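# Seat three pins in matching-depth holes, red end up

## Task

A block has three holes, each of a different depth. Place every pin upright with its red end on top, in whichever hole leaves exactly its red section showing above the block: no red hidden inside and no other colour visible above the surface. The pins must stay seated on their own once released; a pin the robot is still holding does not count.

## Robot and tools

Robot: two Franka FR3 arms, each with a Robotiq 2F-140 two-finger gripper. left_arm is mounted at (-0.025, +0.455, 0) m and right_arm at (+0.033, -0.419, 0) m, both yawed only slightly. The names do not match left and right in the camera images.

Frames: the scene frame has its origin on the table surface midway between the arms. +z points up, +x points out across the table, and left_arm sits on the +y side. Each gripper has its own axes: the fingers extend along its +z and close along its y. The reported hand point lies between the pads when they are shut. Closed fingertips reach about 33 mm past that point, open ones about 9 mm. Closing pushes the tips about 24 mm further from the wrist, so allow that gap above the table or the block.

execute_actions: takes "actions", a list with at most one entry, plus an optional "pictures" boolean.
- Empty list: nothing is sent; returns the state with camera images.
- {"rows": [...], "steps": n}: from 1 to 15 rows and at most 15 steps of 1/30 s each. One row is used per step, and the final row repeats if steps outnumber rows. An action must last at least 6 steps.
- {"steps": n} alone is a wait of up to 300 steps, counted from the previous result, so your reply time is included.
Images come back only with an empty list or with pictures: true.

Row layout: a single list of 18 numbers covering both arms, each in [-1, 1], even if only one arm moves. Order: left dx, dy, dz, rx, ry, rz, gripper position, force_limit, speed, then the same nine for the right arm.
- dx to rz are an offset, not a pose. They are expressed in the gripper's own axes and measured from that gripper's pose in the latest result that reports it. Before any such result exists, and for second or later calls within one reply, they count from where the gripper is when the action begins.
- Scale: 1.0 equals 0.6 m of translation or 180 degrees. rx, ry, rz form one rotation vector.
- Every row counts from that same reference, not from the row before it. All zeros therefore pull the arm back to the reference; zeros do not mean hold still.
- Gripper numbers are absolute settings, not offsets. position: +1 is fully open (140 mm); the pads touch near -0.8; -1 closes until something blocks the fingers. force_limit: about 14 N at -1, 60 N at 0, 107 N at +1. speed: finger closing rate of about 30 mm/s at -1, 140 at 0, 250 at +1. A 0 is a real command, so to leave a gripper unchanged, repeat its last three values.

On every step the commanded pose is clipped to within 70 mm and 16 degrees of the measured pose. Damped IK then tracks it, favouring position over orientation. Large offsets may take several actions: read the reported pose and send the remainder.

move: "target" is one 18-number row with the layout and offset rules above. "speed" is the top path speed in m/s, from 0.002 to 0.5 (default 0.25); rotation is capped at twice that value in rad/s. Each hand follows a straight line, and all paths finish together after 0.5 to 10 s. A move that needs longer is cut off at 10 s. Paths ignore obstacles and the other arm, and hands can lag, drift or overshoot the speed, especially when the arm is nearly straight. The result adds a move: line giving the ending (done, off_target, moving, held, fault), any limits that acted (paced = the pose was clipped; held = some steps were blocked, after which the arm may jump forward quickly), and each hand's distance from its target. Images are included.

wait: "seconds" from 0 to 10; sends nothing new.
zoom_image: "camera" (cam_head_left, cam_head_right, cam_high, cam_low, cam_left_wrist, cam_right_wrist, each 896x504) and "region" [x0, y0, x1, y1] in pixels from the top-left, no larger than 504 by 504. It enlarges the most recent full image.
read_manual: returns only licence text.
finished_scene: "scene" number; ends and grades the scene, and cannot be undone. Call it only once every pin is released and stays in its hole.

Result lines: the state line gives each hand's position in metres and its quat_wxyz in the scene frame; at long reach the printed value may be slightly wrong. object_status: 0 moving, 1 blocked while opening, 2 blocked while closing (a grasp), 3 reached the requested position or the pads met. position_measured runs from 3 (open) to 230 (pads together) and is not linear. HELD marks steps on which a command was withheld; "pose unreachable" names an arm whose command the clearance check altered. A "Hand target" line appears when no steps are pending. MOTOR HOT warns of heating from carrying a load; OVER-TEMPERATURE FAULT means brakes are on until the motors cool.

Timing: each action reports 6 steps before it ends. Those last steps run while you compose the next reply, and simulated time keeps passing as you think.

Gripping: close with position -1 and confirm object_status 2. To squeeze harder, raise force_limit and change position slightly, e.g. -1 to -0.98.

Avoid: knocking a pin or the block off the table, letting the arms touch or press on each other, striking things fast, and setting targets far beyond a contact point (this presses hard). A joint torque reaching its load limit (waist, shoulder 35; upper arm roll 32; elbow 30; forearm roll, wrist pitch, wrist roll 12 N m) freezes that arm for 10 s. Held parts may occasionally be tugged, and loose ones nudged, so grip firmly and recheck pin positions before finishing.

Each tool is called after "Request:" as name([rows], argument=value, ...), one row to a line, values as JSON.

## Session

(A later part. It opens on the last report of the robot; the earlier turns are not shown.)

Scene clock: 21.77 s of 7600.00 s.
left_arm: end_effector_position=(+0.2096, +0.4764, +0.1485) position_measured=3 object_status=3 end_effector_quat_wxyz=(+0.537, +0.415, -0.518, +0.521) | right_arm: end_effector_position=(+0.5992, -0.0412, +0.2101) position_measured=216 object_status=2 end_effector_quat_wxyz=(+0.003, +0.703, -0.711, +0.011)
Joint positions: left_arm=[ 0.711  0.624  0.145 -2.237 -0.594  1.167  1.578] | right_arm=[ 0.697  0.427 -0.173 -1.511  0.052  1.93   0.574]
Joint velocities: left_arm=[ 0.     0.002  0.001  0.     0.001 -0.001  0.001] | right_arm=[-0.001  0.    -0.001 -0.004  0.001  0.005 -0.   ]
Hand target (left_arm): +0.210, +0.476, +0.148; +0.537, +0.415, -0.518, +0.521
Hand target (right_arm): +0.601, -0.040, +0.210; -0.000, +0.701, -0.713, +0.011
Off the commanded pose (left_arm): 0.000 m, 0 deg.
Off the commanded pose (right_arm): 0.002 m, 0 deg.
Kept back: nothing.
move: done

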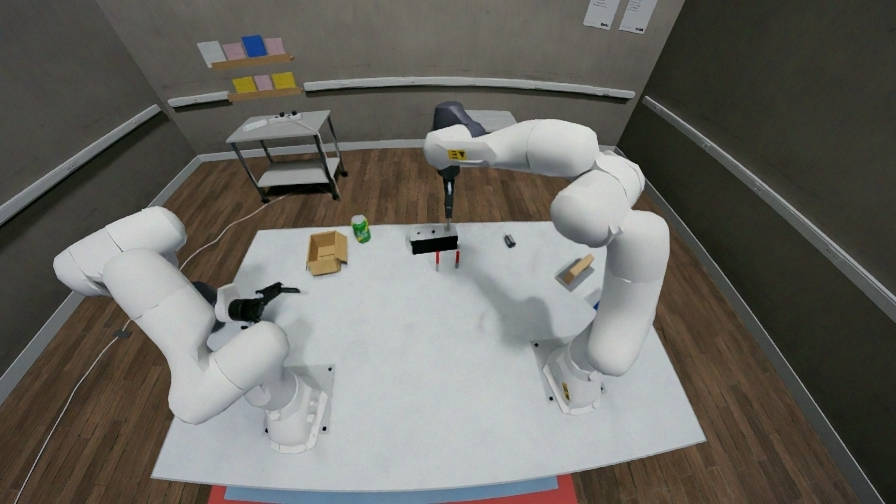

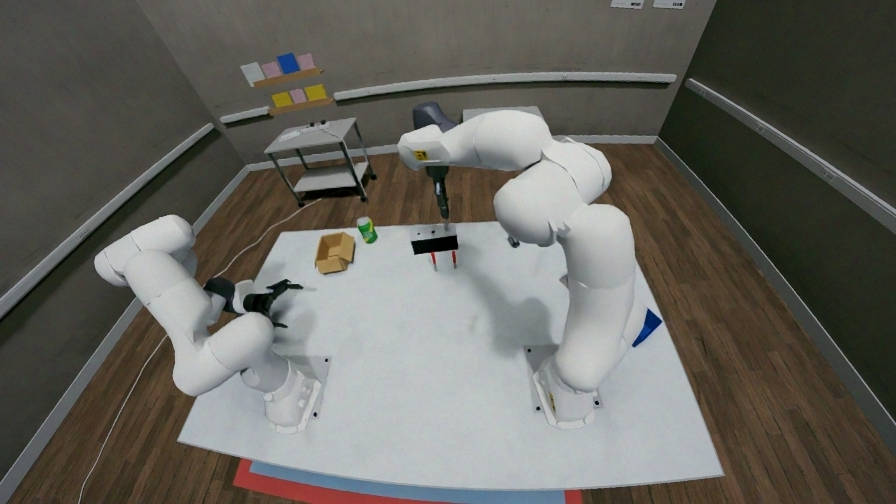

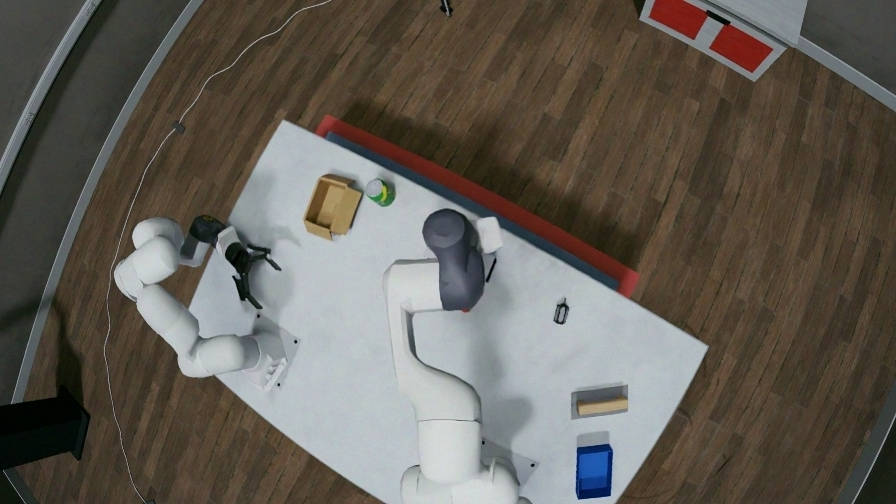

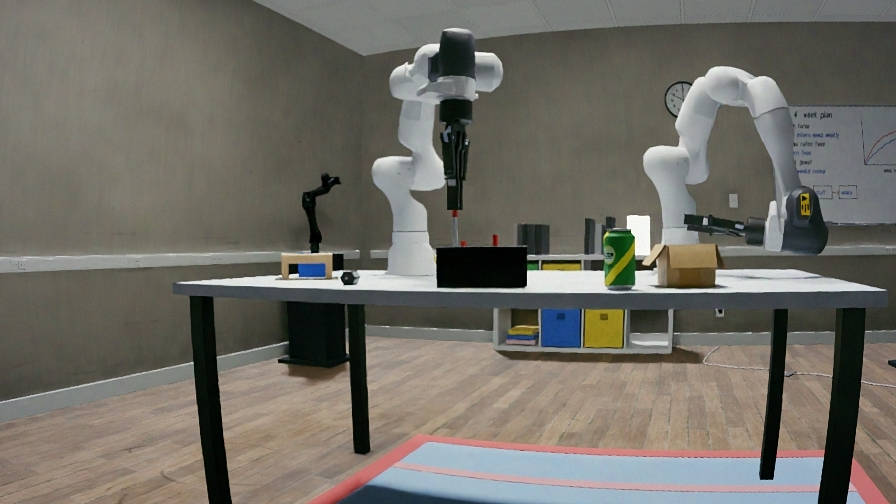

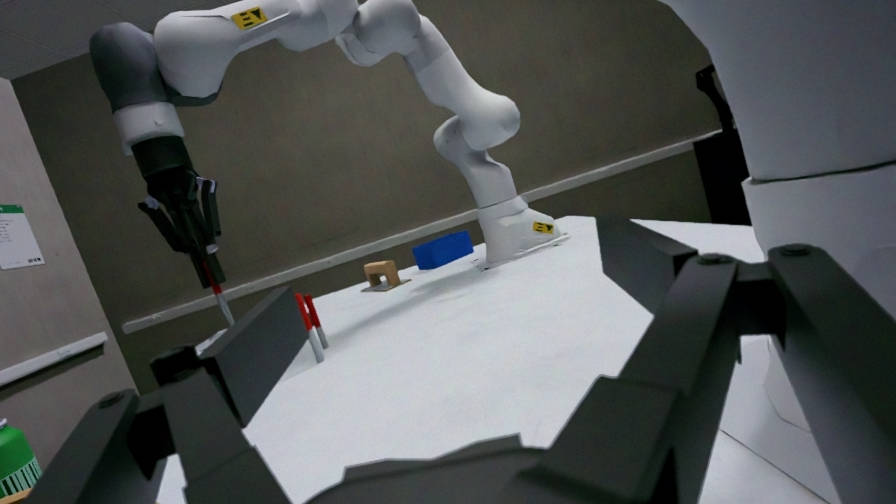

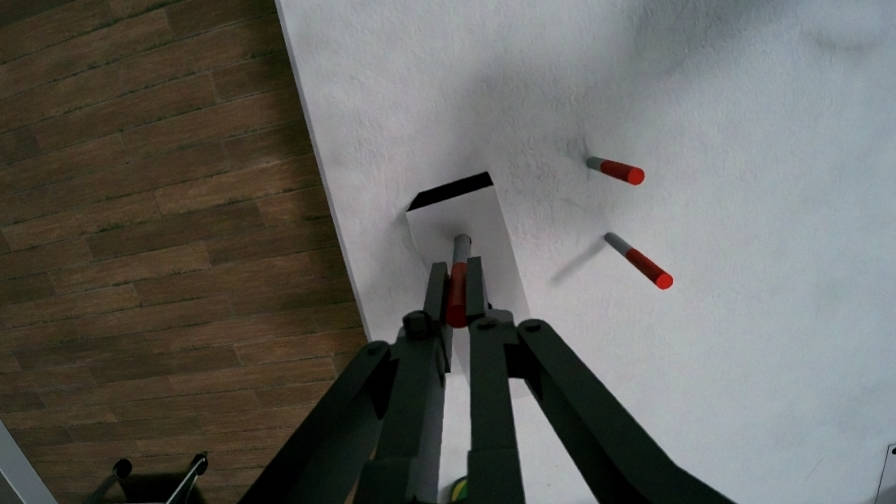

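Request:
move(target=[0,0,0,0,0,0,1,0,0,-0.004,-0.002,0.11,0.002,-0.001,0,-1,0,-0.5], speed=0.06)

Request:
execute_actions([
  {"rows":[[0,0,0,0,0,0,1,0,0,0,0,0,0,0,0,-0.25,0,0]],"steps":8},
])

Request:
move(target=[0,0,0,0,0,0,1,0,0,0,0,-0.09,0,0,0,-0.25,0,0], speed=0.15)

Request:
move(target=[0,0,0,0,0,0,1,0,0,-0.08,0.242,0.055,0,0,0,-0.25,0,0], speed=0.2)

Scene clock: 23.53 s of 7600.00 s.
left_arm: end_effector_position=(+0.2096, +0.4764, +0.1485) position_measured=3 object_status=3 end_effector_quat_wxyz=(+0.537, +0.415, -0.518, +0.521) | right_arm: end_effector_position=(+0.5990, -0.0401, +0.1451) position_measured=216 object_status=2 end_effector_quat_wxyz=(+0.001, +0.703, -0.711, +0.012)
Joint positions: left_arm=[ 0.711  0.624  0.145 -2.237 -0.594  1.167  1.578] | right_arm=[ 0.697  0.475 -0.166 -1.607  0.058  2.078  0.574]
Joint velocities: left_arm=[-0.     0.001 -0.001 -0.    -0.001 -0.     0.   ] | right_arm=[ 0.    -0.001 -0.002 -0.002  0.001  0.003  0.   ]
Hand target (left_arm): +0.210, +0.476, +0.148; +0.537, +0.415, -0.518, +0.521
Hand target (right_arm): +0.601, -0.040, +0.144; -0.001, +0.703, -0.711, +0.012
Off the commanded pose (left_arm): 0.000 m, 0 deg.
Off the commanded pose (right_arm): 0.002 m, 0 deg.
Kept back: nothing.
move: done

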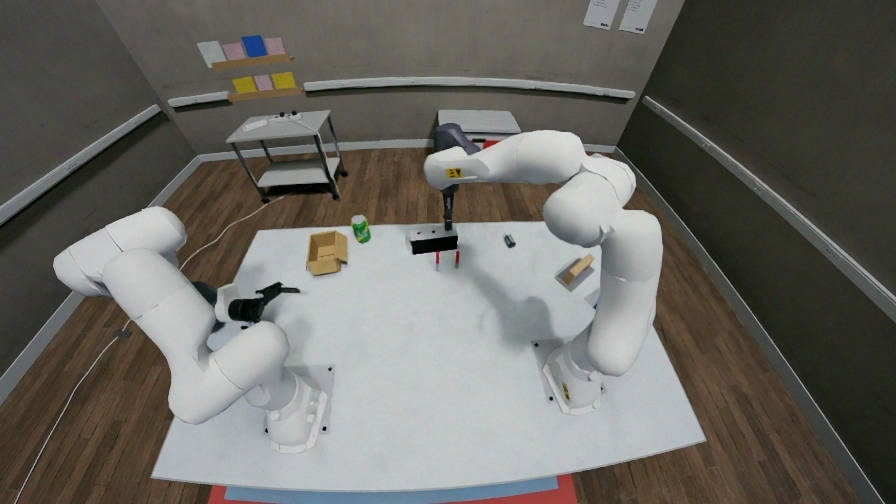

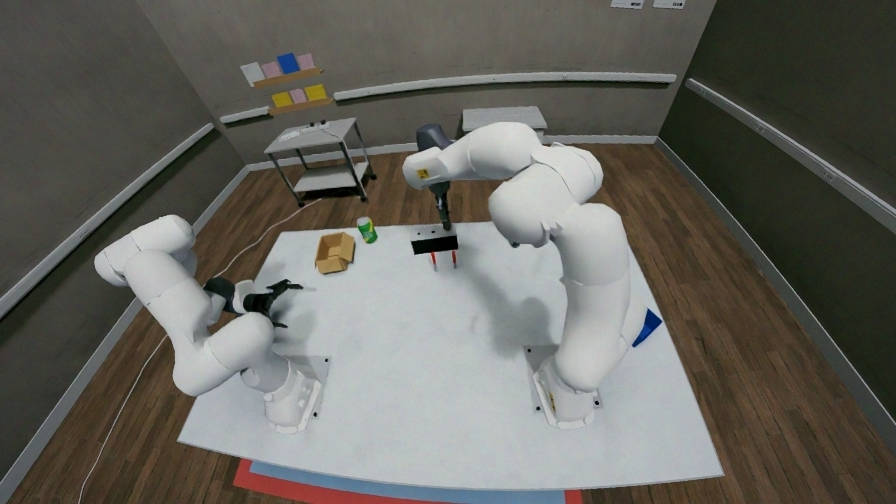

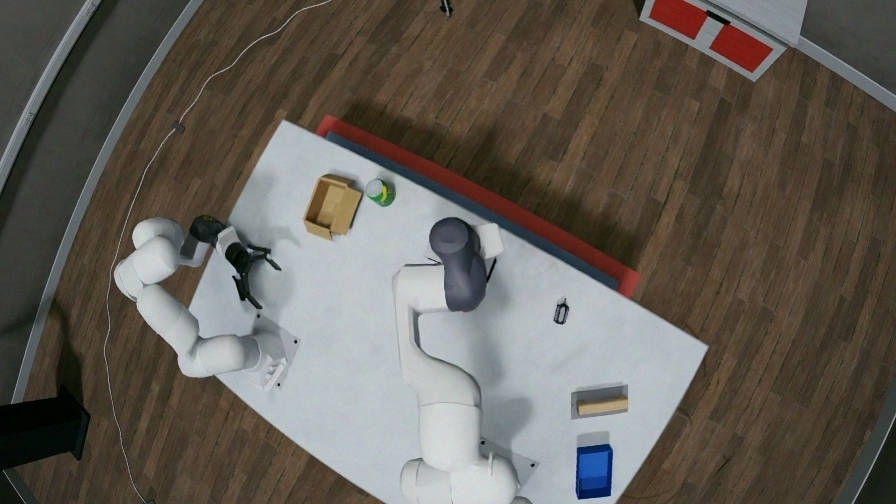

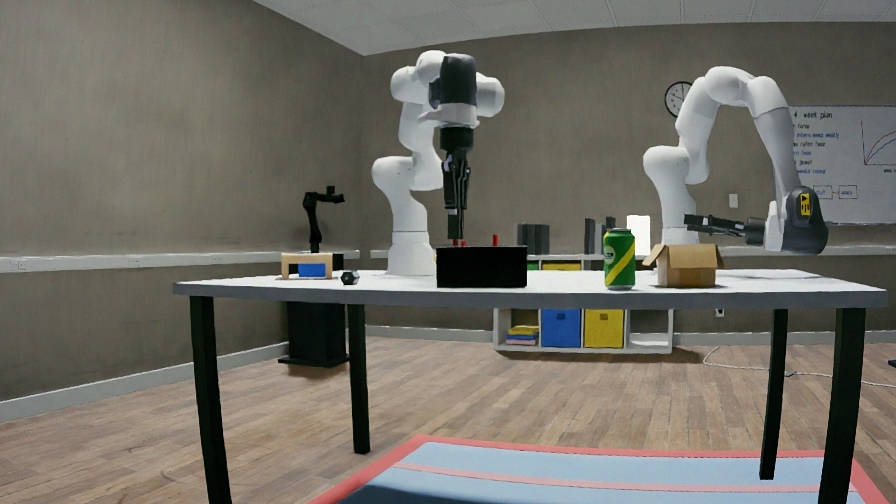

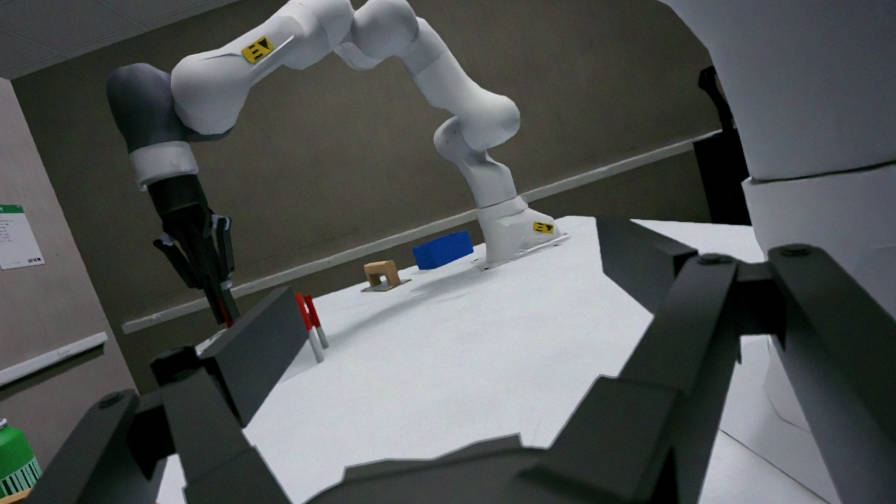

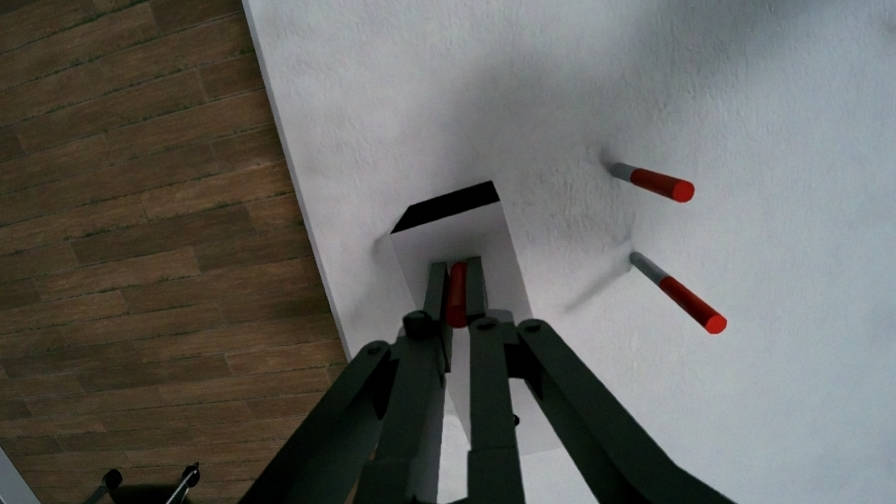

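Scene clock: 23.60 s of 7600.00 s.
left_arm: end_effector_position=(+0.2096, +0.4764, +0.1485) position_measured=3 object_status=3 end_effector_quat_wxyz=(+0.537, +0.415, -0.518, +0.521) | right_arm: end_effector_position=(+0.5990, -0.0401, +0.1450) position_measured=216 object_status=0 end_effector_quat_wxyz=(+0.001, +0.703, -0.711, +0.012)
Joint positions: left_arm=[ 0.711  0.624  0.145 -2.237 -0.594  1.167  1.578] | right_arm=[ 0.697  0.475 -0.166 -1.607  0.058  2.078  0.574]
Joint velocities: left_arm=[ 0.     0.    -0.001  0.001  0.    -0.001 -0.001] | right_arm=[-0.001  0.001 -0.002  0.     0.001  0.001 -0.   ]
Steps of this call (steps 1 to 2: the first 2 steps of this action). Readings (end_effector_position | what the end effector reports):
1: left_arm (+0.2096, +0.4764, +0.1485) | right_arm (+0.5990, -0.0401, +0.1451) | left_arm position_measured=3 object_status=3 | right_arm position_measured=216 object_status=0
2: the state above

Scene clock: 25.07 s of 7600.00 s.
left_arm: end_effector_position=(+0.2096, +0.4764, +0.1485) position_measured=3 object_status=3 end_effector_quat_wxyz=(+0.537, +0.415, -0.518, +0.521) | right_arm: end_effector_position=(+0.5994, -0.0371, +0.1999) position_measured=160 object_status=3 end_effector_quat_wxyz=(-0.002, +0.705, -0.709, +0.011)
Joint positions: left_arm=[ 0.711  0.624  0.145 -2.237 -0.594  1.167  1.578] | right_arm=[ 0.697  0.431 -0.167 -1.532  0.053  1.965  0.574]
Joint velocities: left_arm=[-0.001  0.001 -0.     0.001 -0.     0.     0.   ] | right_arm=[-0.001  0.001 -0.     0.001  0.    -0.01  -0.002]
Hand target (left_arm): +0.210, +0.476, +0.148; +0.537, +0.415, -0.518, +0.521
Hand target (right_arm): +0.599, -0.039, +0.199; +0.001, +0.703, -0.711, +0.012
Off your previous action's commanded pose (left_arm): 0.000 m, 0 deg at its last step (step 6 of this call).
Off your previous action's commanded pose (right_arm): 0.000 m, 0 deg at its last step (step 6 of this call).
Off the commanded pose (left_arm): 0.000 m, 0 deg.
Off the commanded pose (right_arm): 0.002 m, 0 deg.
Kept back: nothing.
move: done

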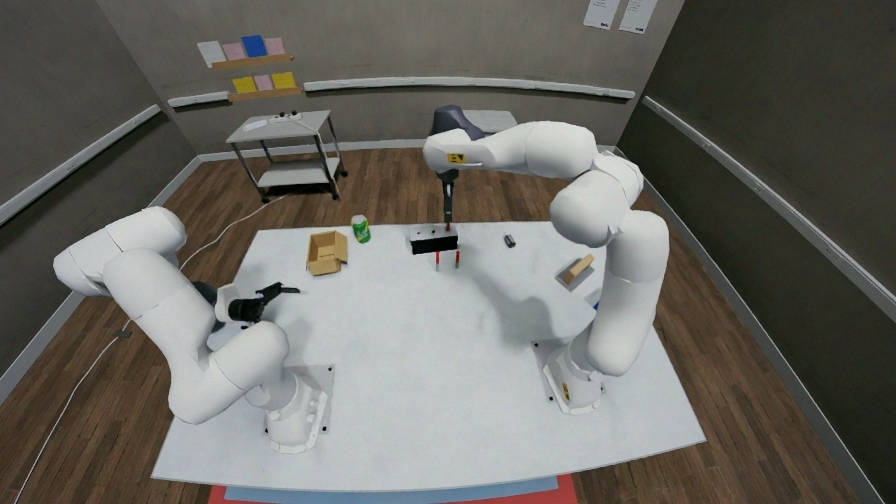

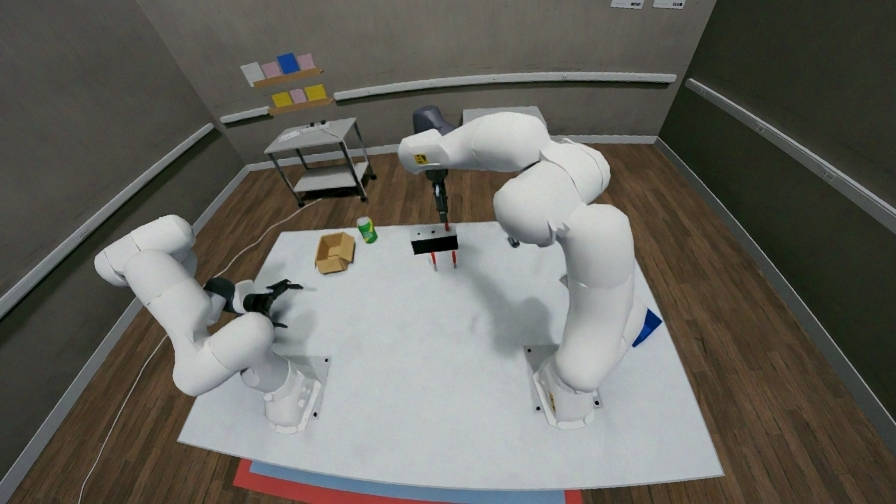

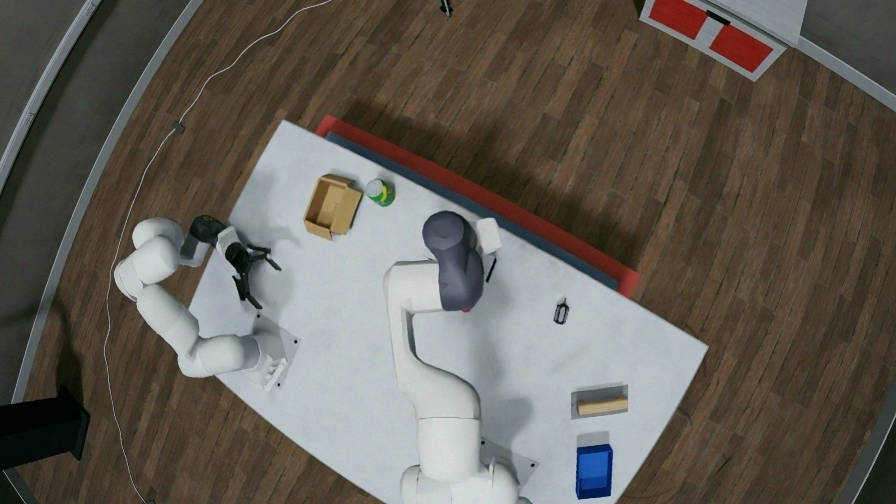

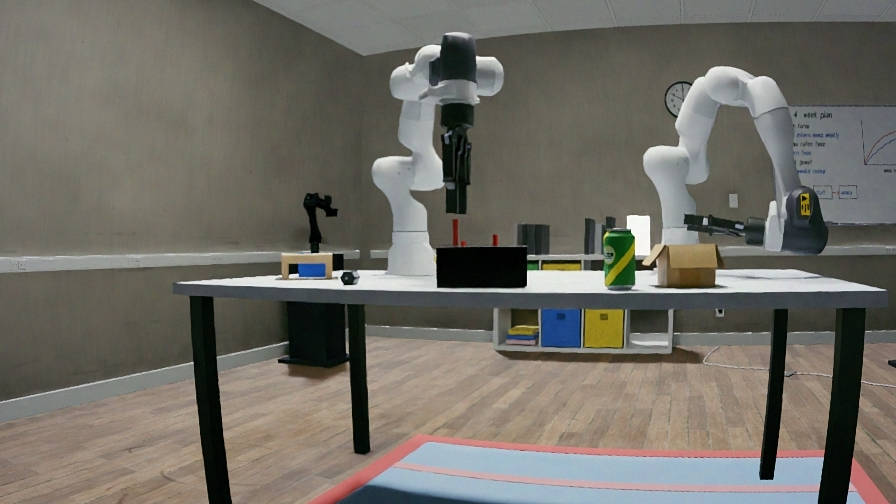

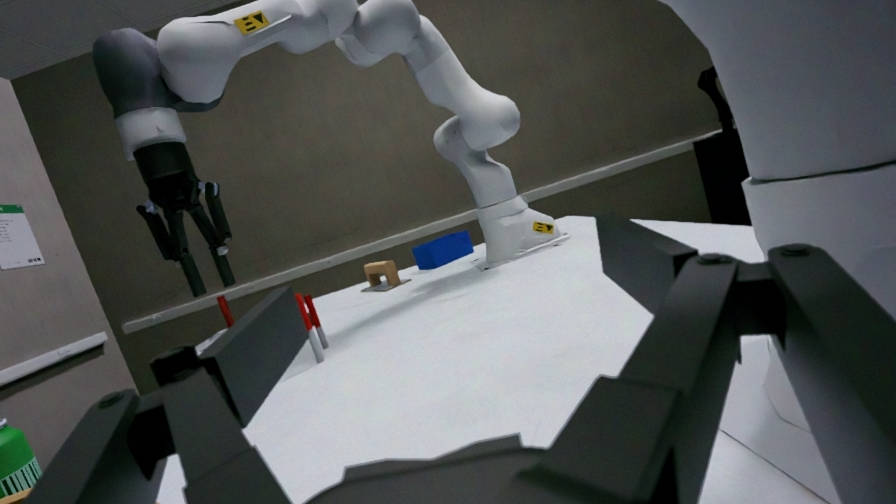

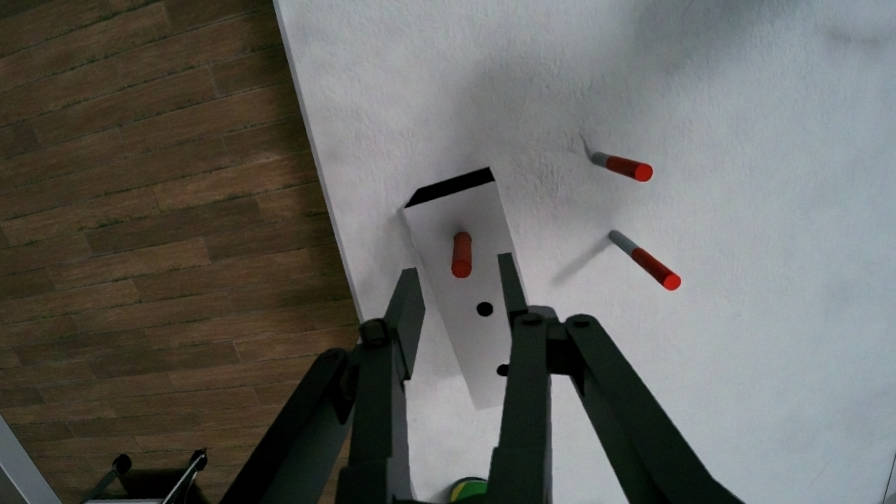

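Scene clock: 26.60 s of 7600.00 s.
left_arm: end_effector_position=(+0.2096, +0.4764, +0.1485) position_measured=3 object_status=3 end_effector_quat_wxyz=(+0.537, +0.415, -0.518, +0.521) | right_arm: end_effector_position=(+0.4527, +0.0123, +0.1651) position_measured=160 object_status=3 end_effector_quat_wxyz=(+0.000, +0.709, -0.705, +0.007)
Joint positions: left_arm=[ 0.711  0.624  0.145 -2.237 -0.594  1.167  1.578] | right_arm=[ 0.901  0.215 -0.146 -1.937  0.021  2.148  0.784]
Joint velocities: left_arm=[-0.002  0.001  0.    -0.001  0.001 -0.    -0.001] | right_arm=[ 0.002 -0.001 -0.001 -0.001 -0.002  0.005  0.03 ]
Hand target (left_arm): +0.210, +0.476, +0.148; +0.537, +0.415, -0.518, +0.521
Hand target (right_arm): +0.454, +0.012, +0.166; -0.002, +0.705, -0.709, +0.009
Off the commanded pose (left_arm): 0.000 m, 0 deg.
Off the commanded pose (right_arm): 0.003 m, 1 deg.
Kept back: nothing.
move: done

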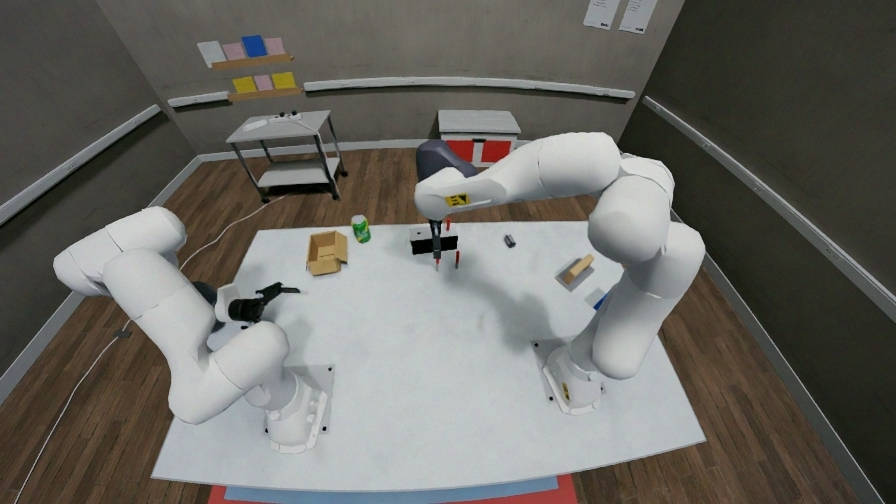

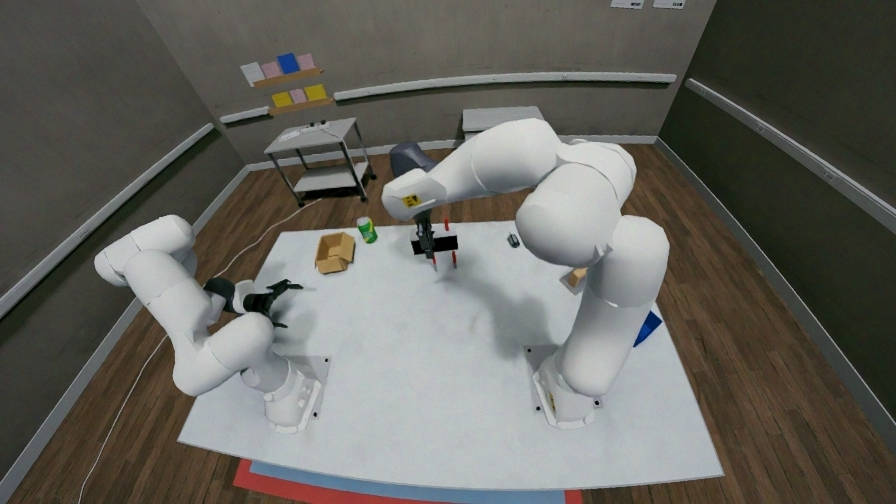

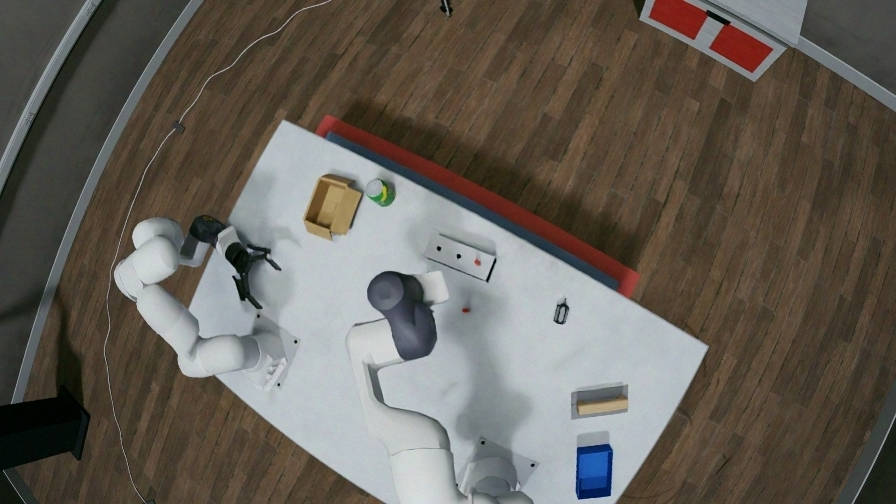

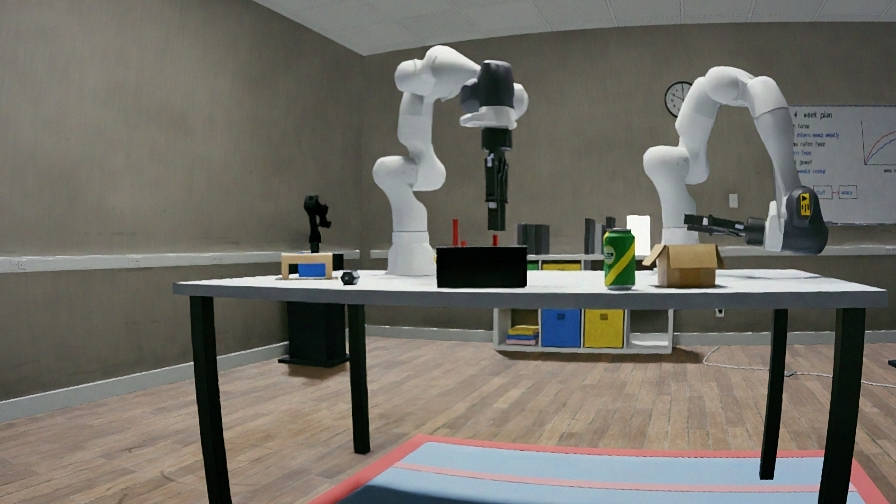

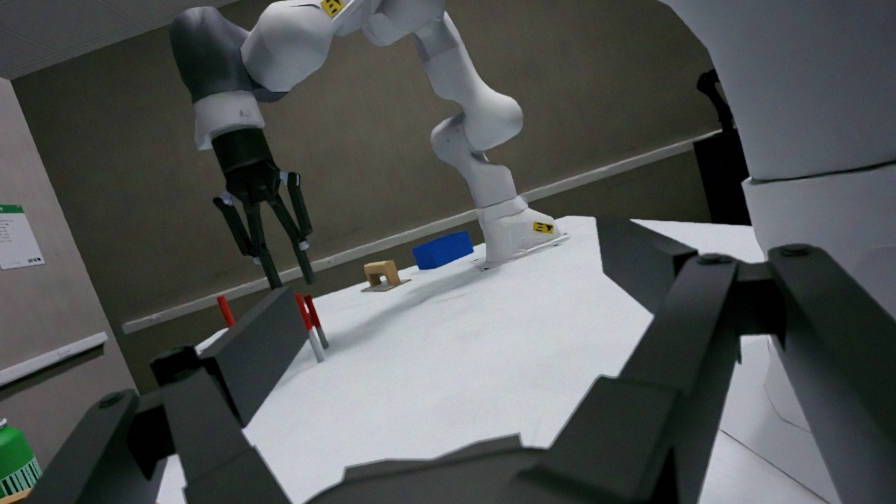

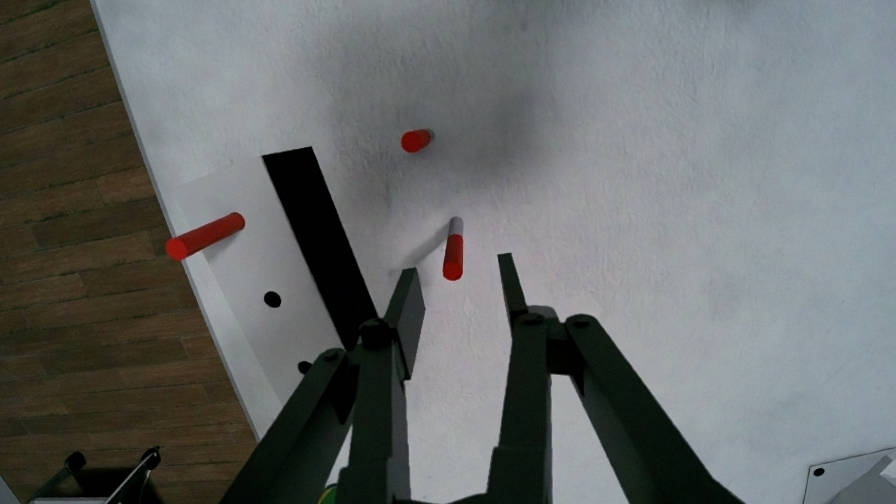

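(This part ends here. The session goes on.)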